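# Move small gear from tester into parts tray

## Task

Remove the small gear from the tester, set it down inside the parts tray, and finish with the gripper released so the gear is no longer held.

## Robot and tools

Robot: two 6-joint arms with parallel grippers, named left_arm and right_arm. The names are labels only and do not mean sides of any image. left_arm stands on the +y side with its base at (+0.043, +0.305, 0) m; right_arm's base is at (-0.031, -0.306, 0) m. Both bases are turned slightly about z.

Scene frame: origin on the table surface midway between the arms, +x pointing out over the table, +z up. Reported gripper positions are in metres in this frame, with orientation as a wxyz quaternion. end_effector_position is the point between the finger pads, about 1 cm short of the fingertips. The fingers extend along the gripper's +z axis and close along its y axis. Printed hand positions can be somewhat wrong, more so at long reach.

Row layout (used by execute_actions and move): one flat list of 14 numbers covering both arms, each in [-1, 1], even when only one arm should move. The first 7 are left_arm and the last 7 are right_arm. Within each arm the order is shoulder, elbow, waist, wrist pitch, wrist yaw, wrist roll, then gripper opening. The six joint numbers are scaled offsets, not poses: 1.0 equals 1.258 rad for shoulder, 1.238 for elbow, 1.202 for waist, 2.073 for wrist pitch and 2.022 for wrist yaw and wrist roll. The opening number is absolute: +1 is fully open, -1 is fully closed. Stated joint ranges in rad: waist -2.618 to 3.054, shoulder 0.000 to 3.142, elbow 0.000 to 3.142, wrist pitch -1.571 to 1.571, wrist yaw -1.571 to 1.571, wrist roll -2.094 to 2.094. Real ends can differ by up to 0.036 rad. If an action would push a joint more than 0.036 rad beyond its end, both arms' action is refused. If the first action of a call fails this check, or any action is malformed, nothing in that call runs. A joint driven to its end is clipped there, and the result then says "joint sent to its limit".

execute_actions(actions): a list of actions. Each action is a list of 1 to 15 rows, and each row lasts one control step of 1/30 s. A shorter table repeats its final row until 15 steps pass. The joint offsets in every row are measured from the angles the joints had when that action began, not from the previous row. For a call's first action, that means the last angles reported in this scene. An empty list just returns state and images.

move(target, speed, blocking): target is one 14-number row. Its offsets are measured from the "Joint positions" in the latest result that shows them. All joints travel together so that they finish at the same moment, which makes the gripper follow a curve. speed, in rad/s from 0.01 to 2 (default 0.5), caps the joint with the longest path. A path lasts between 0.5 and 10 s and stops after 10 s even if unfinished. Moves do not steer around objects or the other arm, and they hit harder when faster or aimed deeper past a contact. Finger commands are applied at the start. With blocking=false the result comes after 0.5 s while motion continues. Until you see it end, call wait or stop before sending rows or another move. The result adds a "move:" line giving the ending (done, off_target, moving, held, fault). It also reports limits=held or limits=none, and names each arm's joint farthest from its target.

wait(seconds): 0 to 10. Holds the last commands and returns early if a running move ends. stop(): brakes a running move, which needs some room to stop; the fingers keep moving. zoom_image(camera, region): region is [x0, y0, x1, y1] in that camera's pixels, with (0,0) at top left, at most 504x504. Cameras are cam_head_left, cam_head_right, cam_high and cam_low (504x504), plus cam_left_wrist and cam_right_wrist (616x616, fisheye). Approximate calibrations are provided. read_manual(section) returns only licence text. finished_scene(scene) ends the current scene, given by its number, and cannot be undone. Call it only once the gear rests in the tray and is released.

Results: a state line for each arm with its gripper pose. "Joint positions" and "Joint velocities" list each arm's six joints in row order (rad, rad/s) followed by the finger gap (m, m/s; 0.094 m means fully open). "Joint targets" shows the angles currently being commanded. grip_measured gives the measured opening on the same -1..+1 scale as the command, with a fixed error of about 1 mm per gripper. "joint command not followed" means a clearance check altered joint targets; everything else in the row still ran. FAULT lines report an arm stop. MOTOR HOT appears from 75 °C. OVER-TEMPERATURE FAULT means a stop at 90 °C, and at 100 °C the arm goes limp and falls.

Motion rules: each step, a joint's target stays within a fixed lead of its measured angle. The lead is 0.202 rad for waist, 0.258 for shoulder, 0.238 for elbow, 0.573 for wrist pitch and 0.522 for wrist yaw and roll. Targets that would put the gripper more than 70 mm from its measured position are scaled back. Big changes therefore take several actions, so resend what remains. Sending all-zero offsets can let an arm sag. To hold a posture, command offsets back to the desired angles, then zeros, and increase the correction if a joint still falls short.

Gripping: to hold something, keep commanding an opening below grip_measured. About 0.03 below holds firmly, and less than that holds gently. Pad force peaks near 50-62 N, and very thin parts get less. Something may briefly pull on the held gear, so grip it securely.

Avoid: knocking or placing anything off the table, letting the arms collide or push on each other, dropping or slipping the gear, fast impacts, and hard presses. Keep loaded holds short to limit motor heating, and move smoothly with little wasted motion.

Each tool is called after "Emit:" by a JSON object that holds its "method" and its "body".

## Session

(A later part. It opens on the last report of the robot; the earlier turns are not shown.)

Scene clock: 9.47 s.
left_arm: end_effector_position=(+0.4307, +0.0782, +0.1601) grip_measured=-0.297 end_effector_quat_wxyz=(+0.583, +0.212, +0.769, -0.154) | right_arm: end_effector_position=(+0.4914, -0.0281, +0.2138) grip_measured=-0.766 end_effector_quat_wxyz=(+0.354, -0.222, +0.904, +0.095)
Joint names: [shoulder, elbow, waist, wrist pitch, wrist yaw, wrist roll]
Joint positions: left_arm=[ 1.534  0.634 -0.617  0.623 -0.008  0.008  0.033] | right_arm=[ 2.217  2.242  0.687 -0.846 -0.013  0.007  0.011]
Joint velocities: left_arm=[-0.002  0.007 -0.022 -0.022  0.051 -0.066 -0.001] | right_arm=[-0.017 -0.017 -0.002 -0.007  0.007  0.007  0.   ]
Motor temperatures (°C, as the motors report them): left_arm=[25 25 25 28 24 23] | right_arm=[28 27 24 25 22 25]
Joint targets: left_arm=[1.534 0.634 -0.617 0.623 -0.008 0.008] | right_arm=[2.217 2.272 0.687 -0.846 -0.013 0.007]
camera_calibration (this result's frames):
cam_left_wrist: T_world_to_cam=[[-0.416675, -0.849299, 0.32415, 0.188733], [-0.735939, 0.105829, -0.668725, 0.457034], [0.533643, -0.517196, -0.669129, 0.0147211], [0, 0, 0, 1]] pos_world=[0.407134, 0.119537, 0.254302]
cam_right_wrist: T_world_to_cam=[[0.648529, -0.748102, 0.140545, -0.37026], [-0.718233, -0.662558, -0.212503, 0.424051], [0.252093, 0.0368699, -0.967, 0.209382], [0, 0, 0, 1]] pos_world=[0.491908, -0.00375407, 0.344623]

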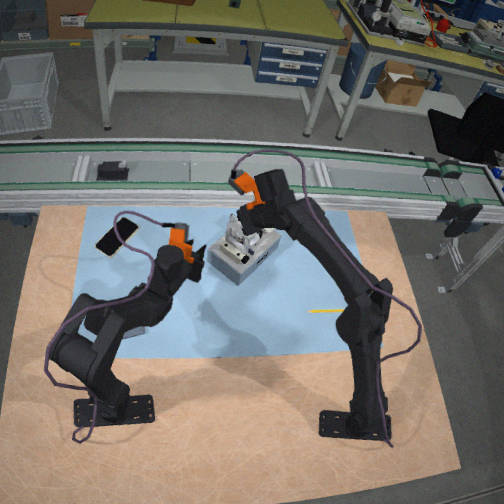

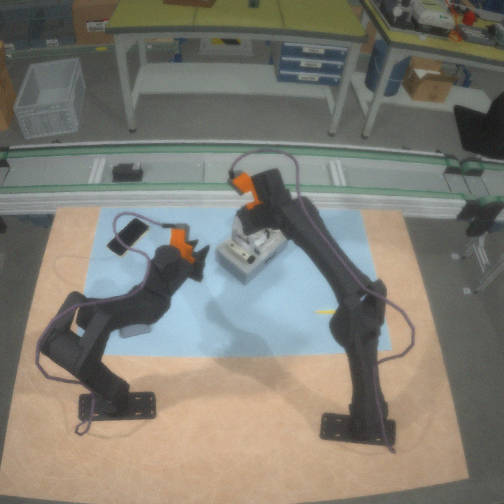

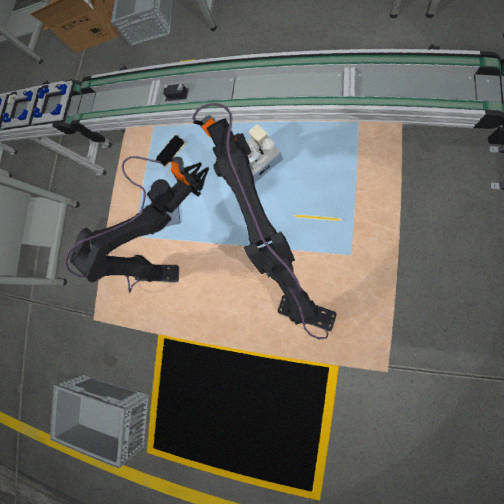

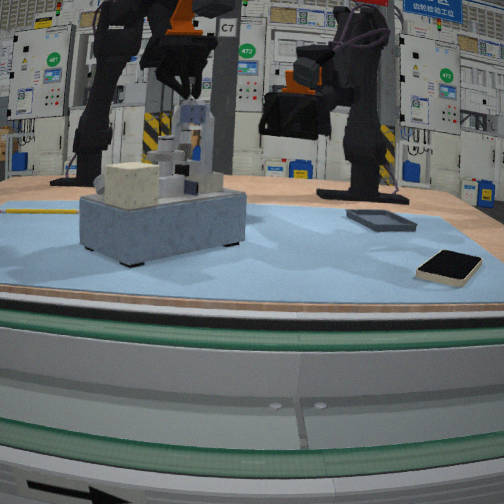

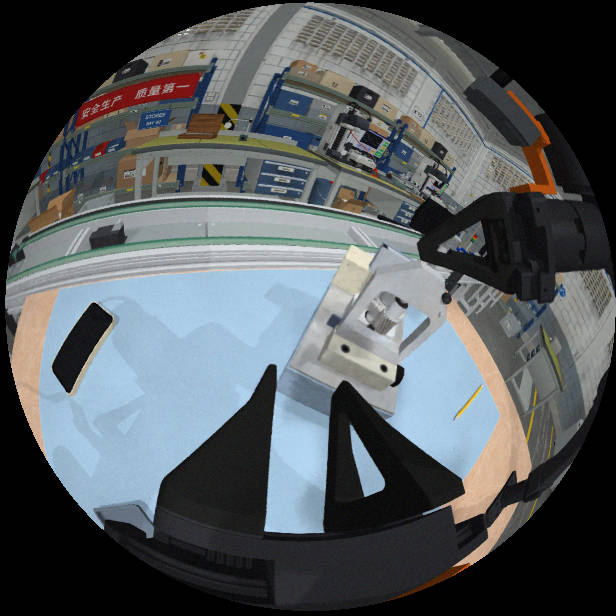

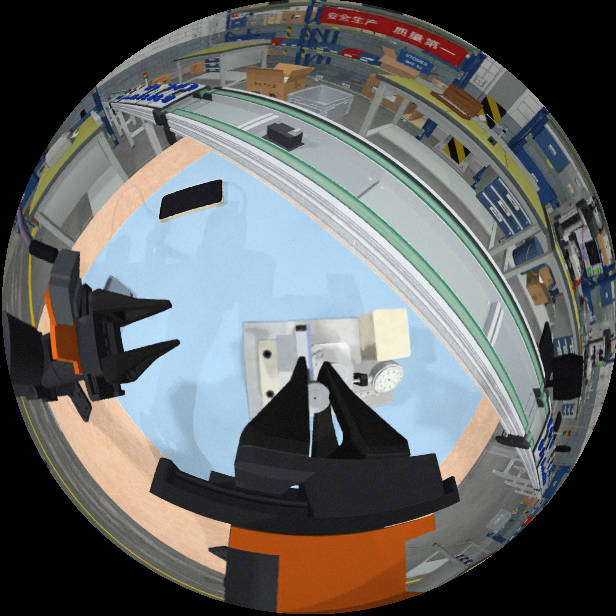

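Emit:
{"method": "move", "body": {"target": [0.235,0.134,-0.006,0.059,0.157,0.05,-0.4,0.003,0.2,0,-0.039,0,0,-0.82], "speed": 0.2}}

Emit:
{"method": "zoom_image", "body": {"camera": "cam_left_wrist", "region": [180, 160, 480, 460]}}

Emit:
{"method": "zoom_image", "body": {"camera": "cam_low", "region": [100, 10, 260, 210]}}

Scene clock: 12.07 s.
left_arm: end_effector_position=(+0.4359, +0.0121, +0.1110) grip_measured=-0.397 end_effector_quat_wxyz=(+0.532, +0.334, +0.739, -0.243) | right_arm: end_effector_position=(+0.4911, -0.0283, +0.2326) grip_measured=-0.766 end_effector_quat_wxyz=(+0.349, -0.222, +0.906, +0.094)
Joint names: [shoulder, elbow, waist, wrist pitch, wrist yaw, wrist roll]
Joint positions: left_arm=[ 1.827  0.772 -0.617  0.718  0.301  0.099  0.028] | right_arm=[ 2.274  2.424  0.687 -0.982 -0.013  0.007  0.011]
Joint velocities: left_arm=[ 0.017 -0.012  0.002  0.037 -0.022 -0.081  0.001] | right_arm=[-0.002  0.012  0.002 -0.022 -0.007  0.007 -0.   ]
Motor temperatures (°C, as the motors report them): left_arm=[25 25 25 28 24 23] | right_arm=[30 28 24 26 22 25]
Joint targets: left_arm=[1.830 0.800 -0.624 0.745 0.310 0.109] | right_arm=[2.220 2.490 0.687 -0.927 -0.013 0.007]
move: off_target (left_arm, right_arm); limits=none; left_arm: farthest joint: the elbow, 0.028 radians from its target (0.165 radians at the start); right_arm: farthest joint: the elbow, 0.065 radians from its target (0.247 radians at the start)
camera_calibration (this result's frames):
cam_left_wrist: T_world_to_cam=[[-0.650566, -0.682197, 0.333721, 0.249568], [-0.690711, 0.348815, -0.63344, 0.408447], [0.315724, -0.6426, -0.698129, 0.044645], [0, 0, 0, 1]] pos_world=[0.430384, 0.0564713, 0.206608]
cam_right_wrist: T_world_to_cam=[[0.649801, -0.747436, 0.138195, -0.37288], [-0.720128, -0.66355, -0.202772, 0.426363], [0.243259, 0.0322434, -0.969425, 0.232369], [0, 0, 0, 1]] pos_world=[0.492808, -0.00328305, 0.363249]

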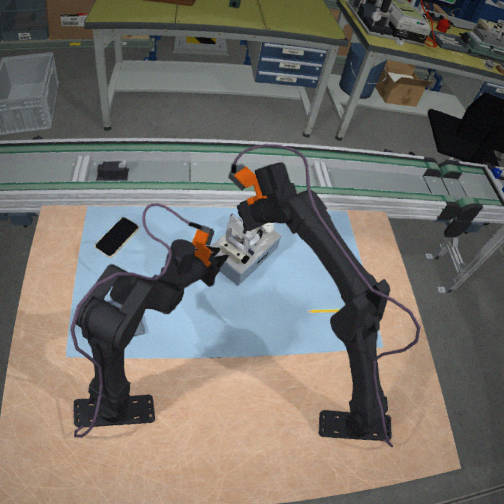

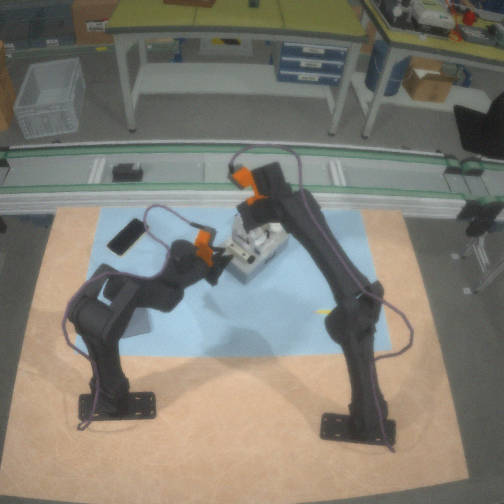

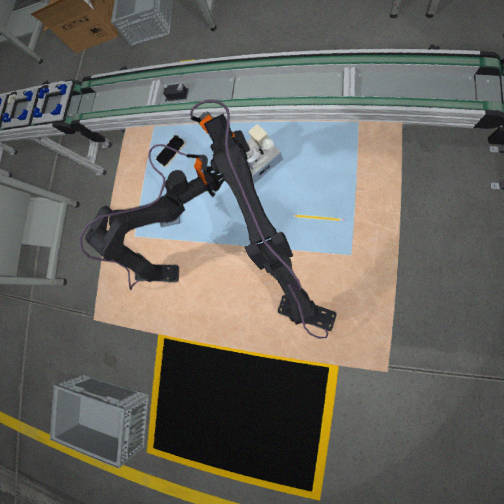

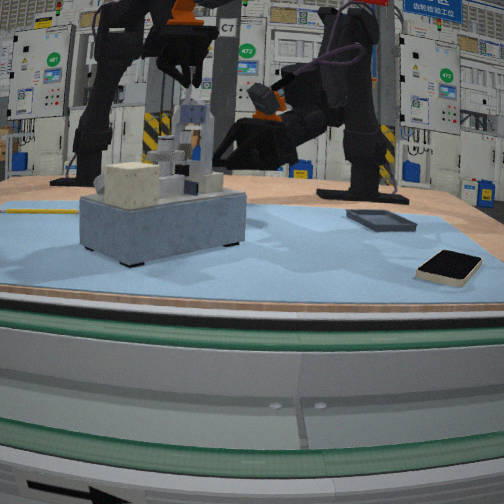

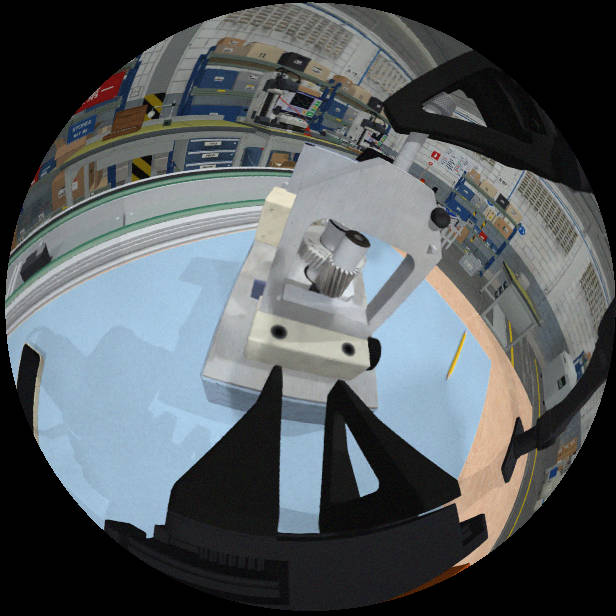

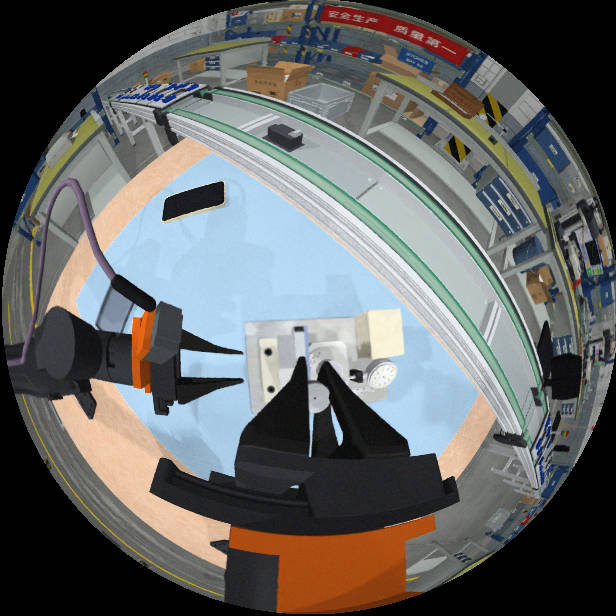

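Region (180, 160, 480, 460) of cam_left_wrist's 616x616 image, scaled by 1.680, with more detail than that image has.

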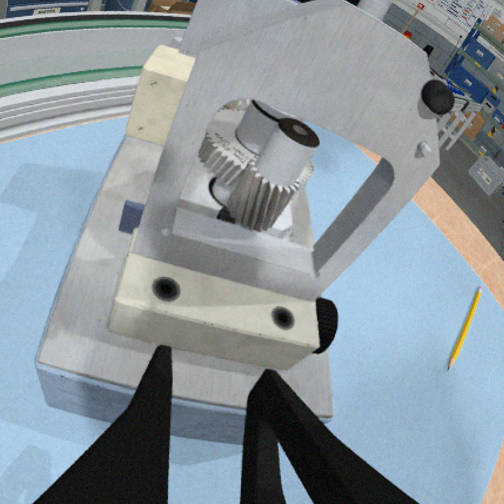

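Region (100, 10, 260, 210) of cam_low's 504x504 image, scaled by 2.520, with more detail than that image has; it fills the left 403 columns of this view, and the rest is white.

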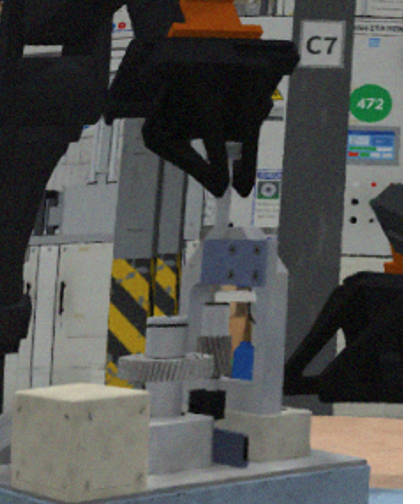

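Emit:
{"method": "move", "body": {"target": [0.05,0.11,-0.015,0.035,0,0.07,-0.4,-0.043,0.053,0,0.027,0,0,-0.82], "speed": 0.15}}

Emit:
{"method": "zoom_image", "body": {"camera": "cam_left_wrist", "region": [180, 200, 480, 500]}}

Emit:
{"method": "zoom_image", "body": {"camera": "cam_low", "region": [140, 40, 300, 210]}}

Scene clock: 13.83 s.
left_arm: end_effector_position=(+0.4595, -0.0070, +0.1377) grip_measured=-0.397 end_effector_quat_wxyz=(+0.584, +0.380, +0.685, -0.211) | right_arm: end_effector_position=(+0.4911, -0.0281, +0.2198) grip_measured=-0.767 end_effector_quat_wxyz=(+0.335, -0.223, +0.911, +0.090)
Joint names: [shoulder, elbow, waist, wrist pitch, wrist yaw, wrist roll]
Joint positions: left_arm=[ 1.886  0.881 -0.625  0.764  0.301  0.231  0.028] | right_arm=[ 2.297  2.433  0.687 -0.999 -0.014  0.007  0.011]
Joint velocities: left_arm=[-0.012  0.017 -0.002 -0.022 -0.022 -0.051 -0.001] | right_arm=[ 0.002 -0.002  0.007 -0.007  0.007  0.066 -0.   ]
Motor temperatures (°C, as the motors report them): left_arm=[25 25 25 28 24 23] | right_arm=[32 28 24 26 22 25]
Joint targets: left_arm=[1.890 0.908 -0.635 0.791 0.301 0.241] | right_arm=[2.220 2.490 0.687 -0.926 -0.013 0.007]
move: off_target (left_arm, right_arm); limits=none; left_arm: farthest joint: the elbow, 0.027 radians from its target (0.136 radians at the start); right_arm: farthest joint: the shoulder, 0.077 radians from its target (0.054 radians at the start)
camera_calibration (this result's frames):
cam_left_wrist: T_world_to_cam=[[-0.727276, -0.660296, 0.187292, 0.298526], [-0.551862, 0.400337, -0.731559, 0.398407], [0.408066, -0.635405, -0.655548, -0.00465055], [0, 0, 0, 1]] pos_world=[0.438874, 0.0346638, 0.232498]
cam_right_wrist: T_world_to_cam=[[0.654024, -0.74518, 0.130233, -0.37126], [-0.725169, -0.66661, -0.172514, 0.419612], [0.215368, 0.0183877, -0.97636, 0.234811], [0, 0, 0, 1]] pos_world=[0.496531, -0.00125493, 0.349999]

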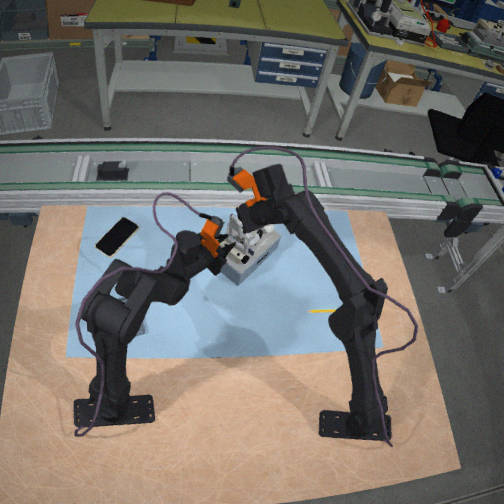

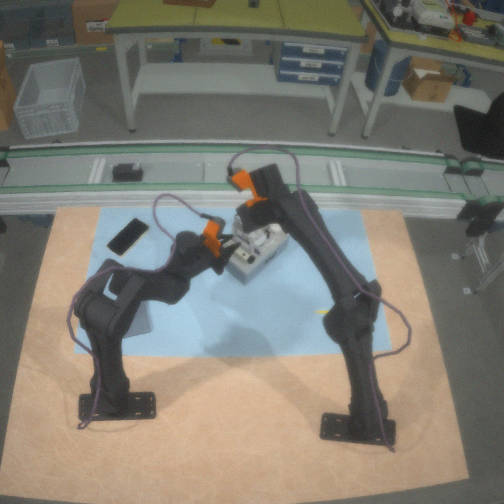

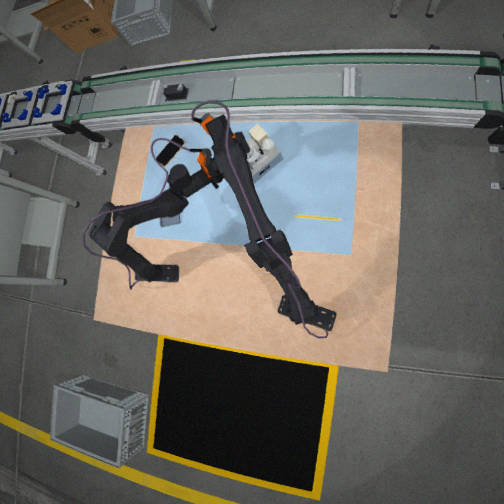

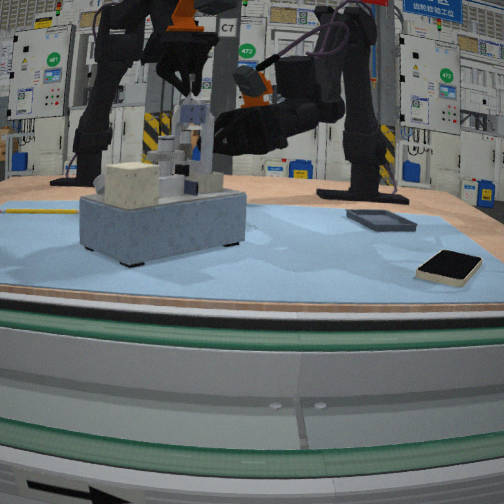

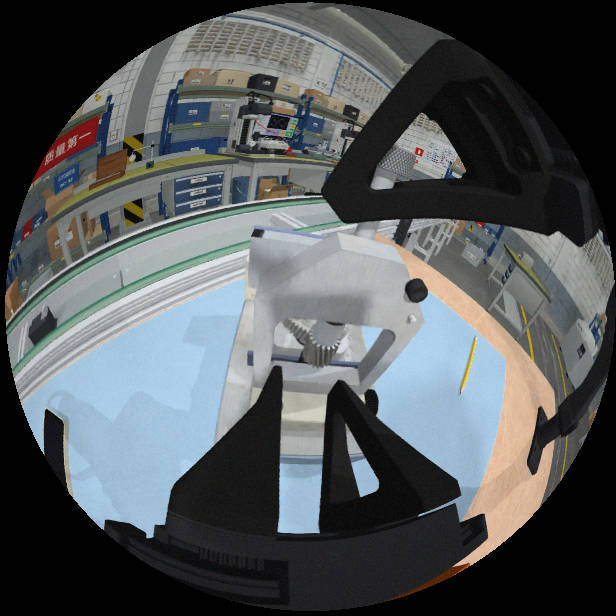

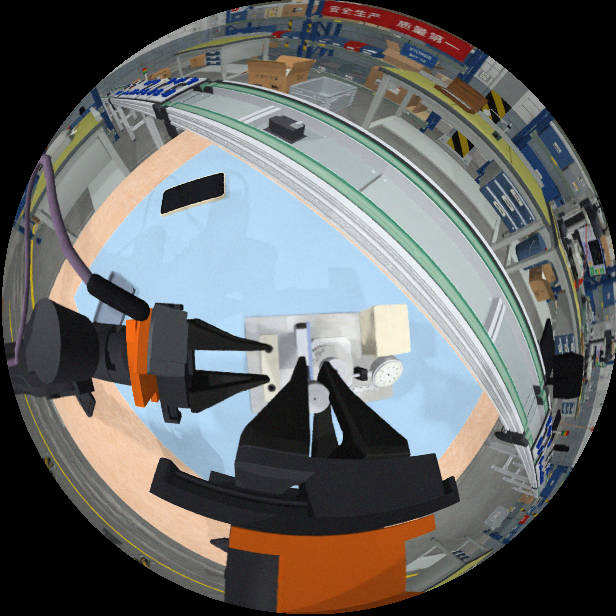

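Region (180, 200, 480, 500) of cam_left_wrist's 616x616 image, scaled by 1.680, with more detail than that image has.

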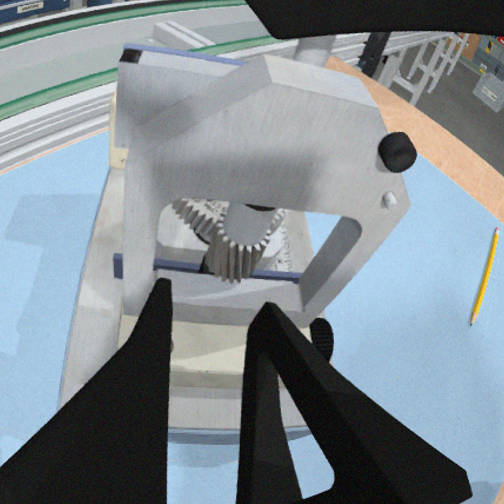

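Region (140, 40, 300, 210) of cam_low's 504x504 image, scaled by 2.965, with more detail than that image has; it fills the left 474 columns of this view, and the rest is white.

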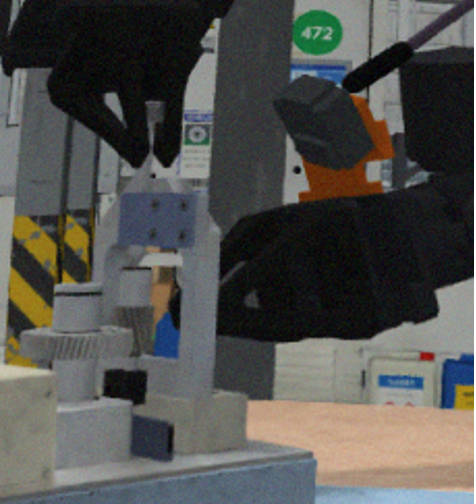

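Emit:
{"method": "move", "body": {"target": [0.045,0.09,-0.02,-0.015,0.035,0,-0.4,-0.075,0.06,0,0.04,0,0,-0.82], "speed": 0.1}}

Emit:
{"method": "zoom_image", "body": {"camera": "cam_left_wrist", "region": [180, 200, 480, 500]}}

Emit:
{"method": "zoom_image", "body": {"camera": "cam_low", "region": [140, 40, 300, 210]}}

Scene clock: 17.30 s.
left_arm: end_effector_position=(+0.4627, -0.0299, +0.1414) grip_measured=-0.397 end_effector_quat_wxyz=(+0.579, +0.400, +0.669, -0.239) | right_arm: end_effector_position=(+0.4910, -0.0281, +0.2220) grip_measured=-0.767 end_effector_quat_wxyz=(+0.337, -0.223, +0.910, +0.091)
Joint names: [shoulder, elbow, waist, wrist pitch, wrist yaw, wrist roll]
Joint positions: left_arm=[ 1.939  0.964 -0.639  0.743  0.363  0.232  0.028] | right_arm=[ 2.293  2.432  0.687 -0.996 -0.014  0.007  0.011]
Joint velocities: left_arm=[-0.032 -0.017 -0.012  0.007  0.051  0.007 -0.   ] | right_arm=[ 0.017  0.002  0.002 -0.037 -0.007 -0.022 -0.001]
Motor temperatures (°C, as the motors report them): left_arm=[25 26 25 29 24 23] | right_arm=[35 29 24 27 22 25]
Joint targets: left_arm=[1.942 0.993 -0.649 0.733 0.372 0.231] | right_arm=[2.217 2.495 0.687 -0.928 -0.014 0.007]
move: off_target (left_arm, right_arm); limits=none; left_arm: farthest joint: the elbow, 0.028 radians from its target (0.111 radians at the start); right_arm: farthest joint: the shoulder, 0.090 radians from its target (0.094 radians at the start)
camera_calibration (this result's frames):
cam_left_wrist: T_world_to_cam=[[-0.774193, -0.601291, 0.197672, 0.307044], [-0.520938, 0.42793, -0.738579, 0.399537], [0.359511, -0.674778, -0.644536, 0.00170478], [0, 0, 0, 1]] pos_world=[0.445233, 0.0147994, 0.235495]
cam_right_wrist: T_world_to_cam=[[0.653405, -0.745504, 0.131479, -0.371527], [-0.72434, -0.666177, -0.177594, 0.420704], [0.219985, 0.0208055, -0.975281, 0.234573], [0, 0, 0, 1]] pos_world=[0.495888, -0.00159197, 0.352337]

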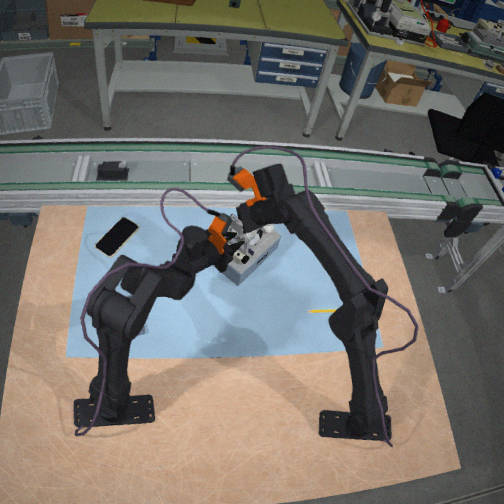

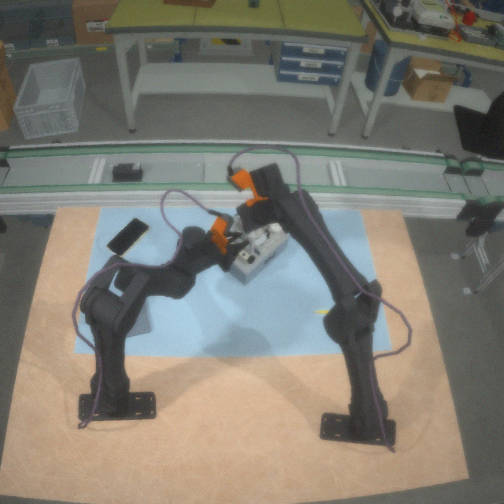

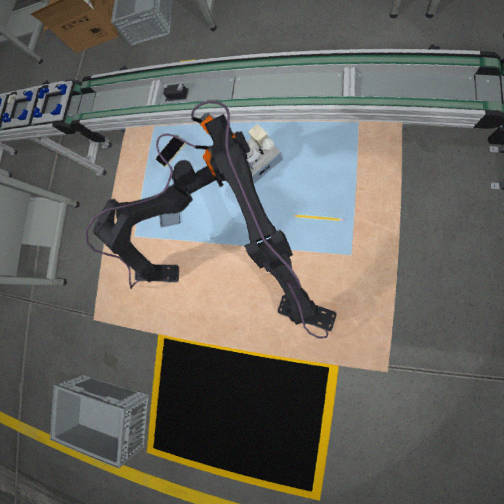

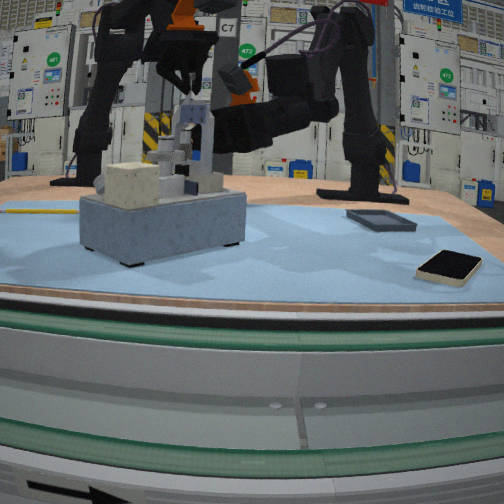

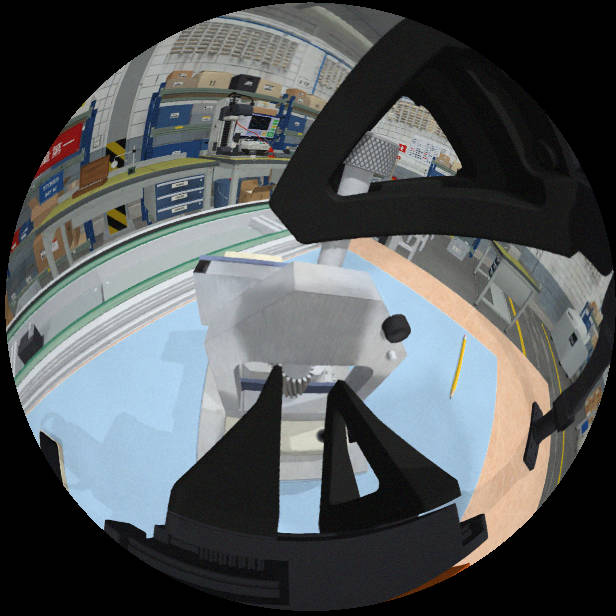

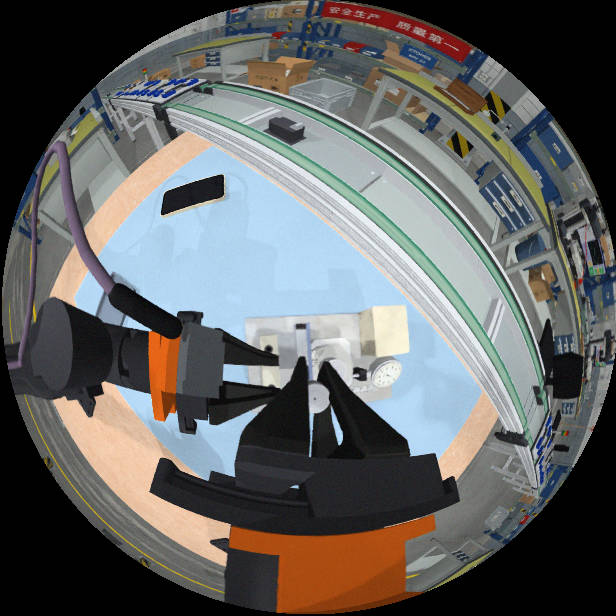

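Region (180, 200, 480, 500) of cam_left_wrist's 616x616 image, scaled by 1.680, with more detail than that image has.

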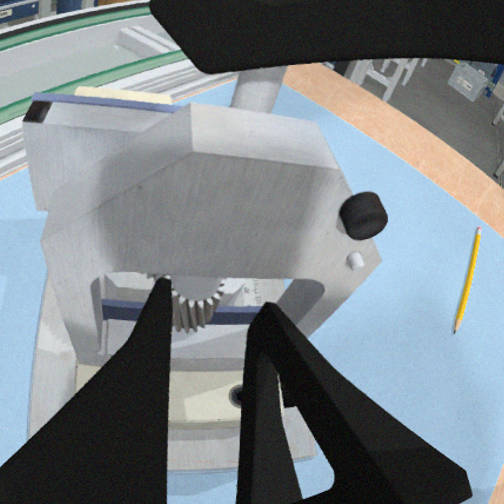

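Region (140, 40, 300, 210) of cam_low's 504x504 image, scaled by 2.965, with more detail than that image has; it fills the left 474 columns of this view, and the rest is white.

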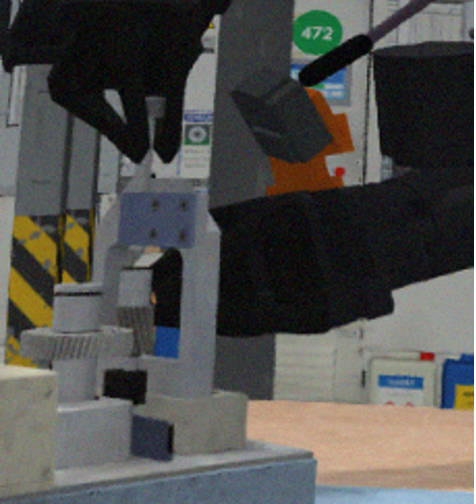

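Emit:
{"method": "move", "body": {"target": [0.05,0.075,0,-0.01,-0.02,0,-0.4,-0.075,0.06,0,0.04,0,0,-0.82], "speed": 0.08}}

Emit:
{"method": "zoom_image", "body": {"camera": "cam_left_wrist", "region": [180, 200, 480, 500]}}

Emit:
{"method": "zoom_image", "body": {"camera": "cam_low", "region": [140, 40, 300, 210]}}

Scene clock: 18.93 s.
left_arm: end_effector_position=(+0.4769, -0.0351, +0.1328) grip_measured=-0.398 end_effector_quat_wxyz=(+0.577, +0.396, +0.676, -0.232) | right_arm: end_effector_position=(+0.4910, -0.0281, +0.2224) grip_measured=-0.767 end_effector_quat_wxyz=(+0.338, -0.223, +0.910, +0.091)
Joint names: [shoulder, elbow, waist, wrist pitch, wrist yaw, wrist roll]
Joint positions: left_arm=[ 1.997  1.024 -0.639  0.728  0.344  0.232  0.028] | right_arm=[ 2.292  2.431  0.687 -0.995 -0.014  0.007  0.011]
Joint velocities: left_arm=[ 0.002 -0.007 -0.007 -0.037 -0.066  0.11  -0.002] | right_arm=[ 0.007 -0.007  0.007  0.007 -0.051 -0.037 -0.001]
Motor temperatures (°C, as the motors report them): left_arm=[26 26 25 29 24 23] | right_arm=[36 30 24 27 22 25]
Joint targets: left_arm=[2.002 1.057 -0.639 0.722 0.323 0.232] | right_arm=[2.215 2.493 0.687 -0.928 -0.014 0.007]
move: off_target (left_arm, right_arm); limits=none; left_arm: farthest joint: the elbow, 0.032 radians from its target (0.092 radians at the start); right_arm: farthest joint: the shoulder, 0.093 radians from its target (0.094 radians at the start)
camera_calibration (this result's frames):
cam_left_wrist: T_world_to_cam=[[-0.761474, -0.617296, 0.197745, 0.310011], [-0.534824, 0.425978, -0.72973, 0.408178], [0.366224, -0.66143, -0.654516, -0.0138828], [0, 0, 0, 1]] pos_world=[0.459453, 0.00831132, 0.22747]
cam_right_wrist: T_world_to_cam=[[0.653271, -0.745574, 0.131745, -0.371571], [-0.72416, -0.666082, -0.178682, 0.420918], [0.220974, 0.0213232, -0.975047, 0.234428], [0, 0, 0, 1]] pos_world=[0.495745, -0.00166653, 0.352742]

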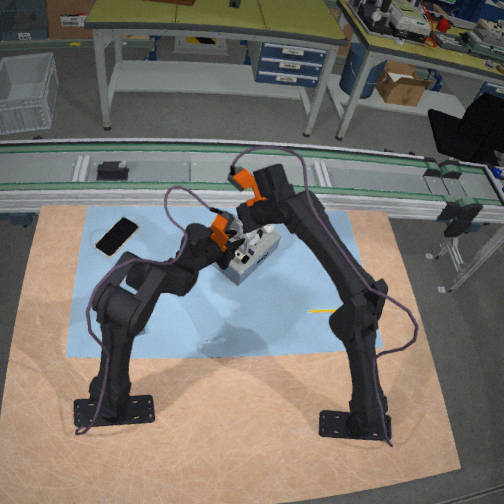

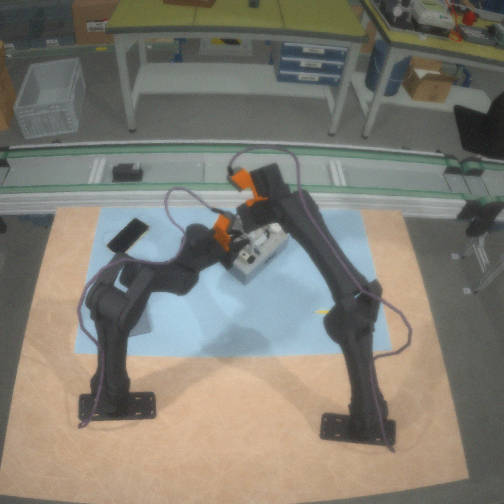

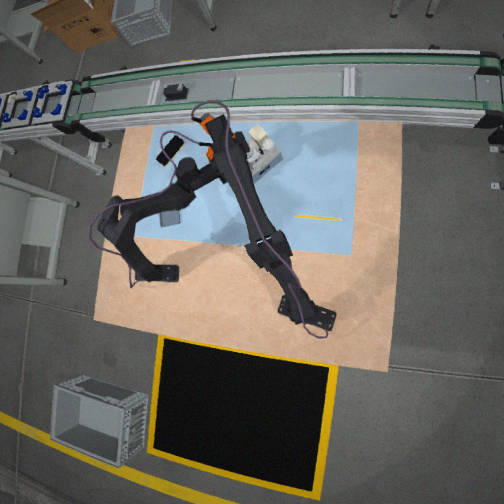

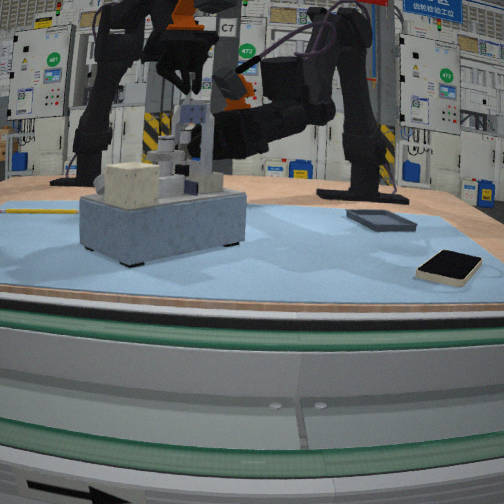

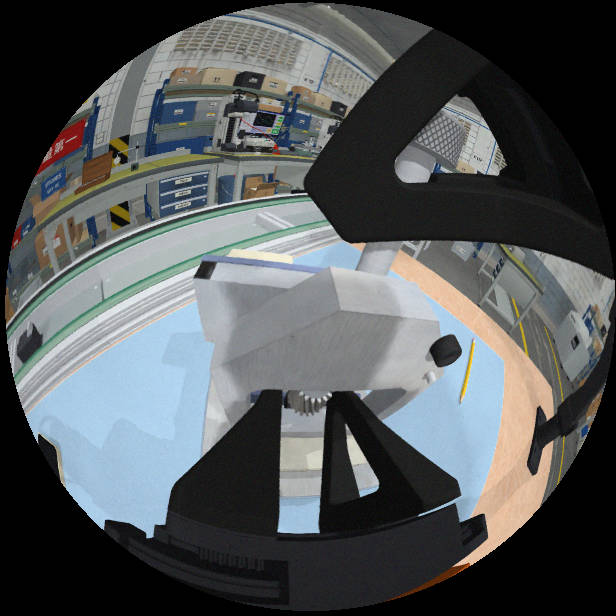

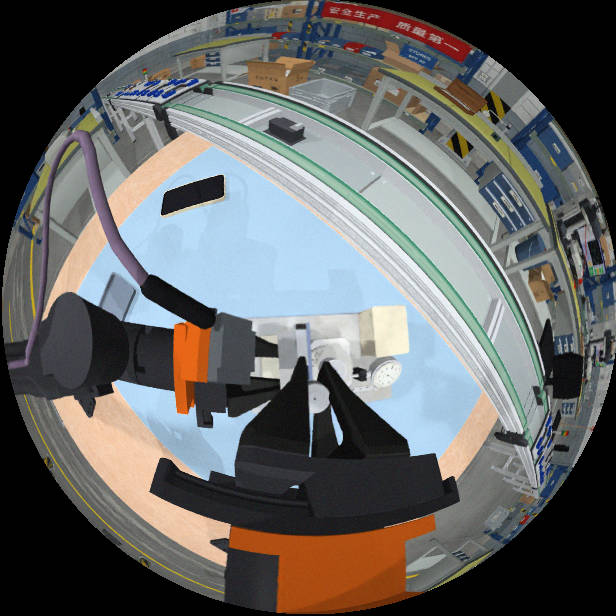

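Region (180, 200, 480, 500) of cam_left_wrist's 616x616 image, scaled by 1.680, with more detail than that image has.

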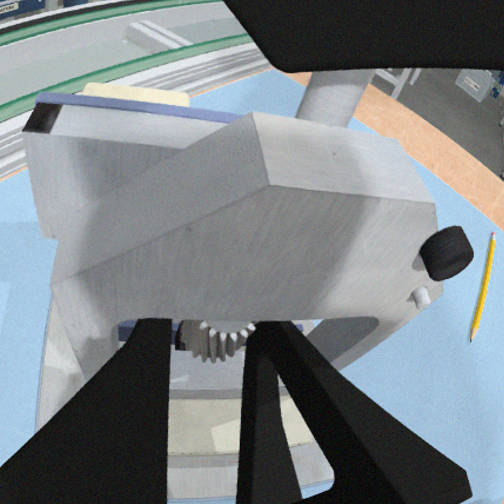

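Region (140, 40, 300, 210) of cam_low's 504x504 image, scaled by 2.965, with more detail than that image has; it fills the left 474 columns of this view, and the rest is white.

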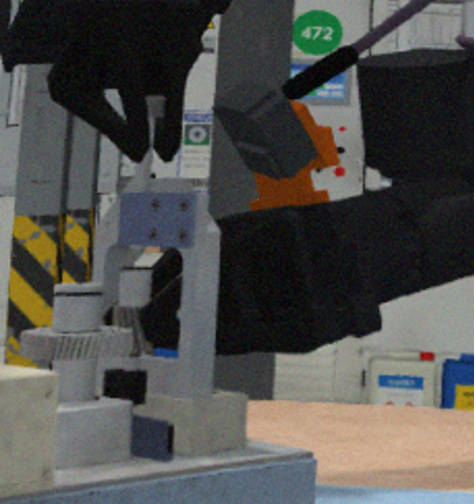

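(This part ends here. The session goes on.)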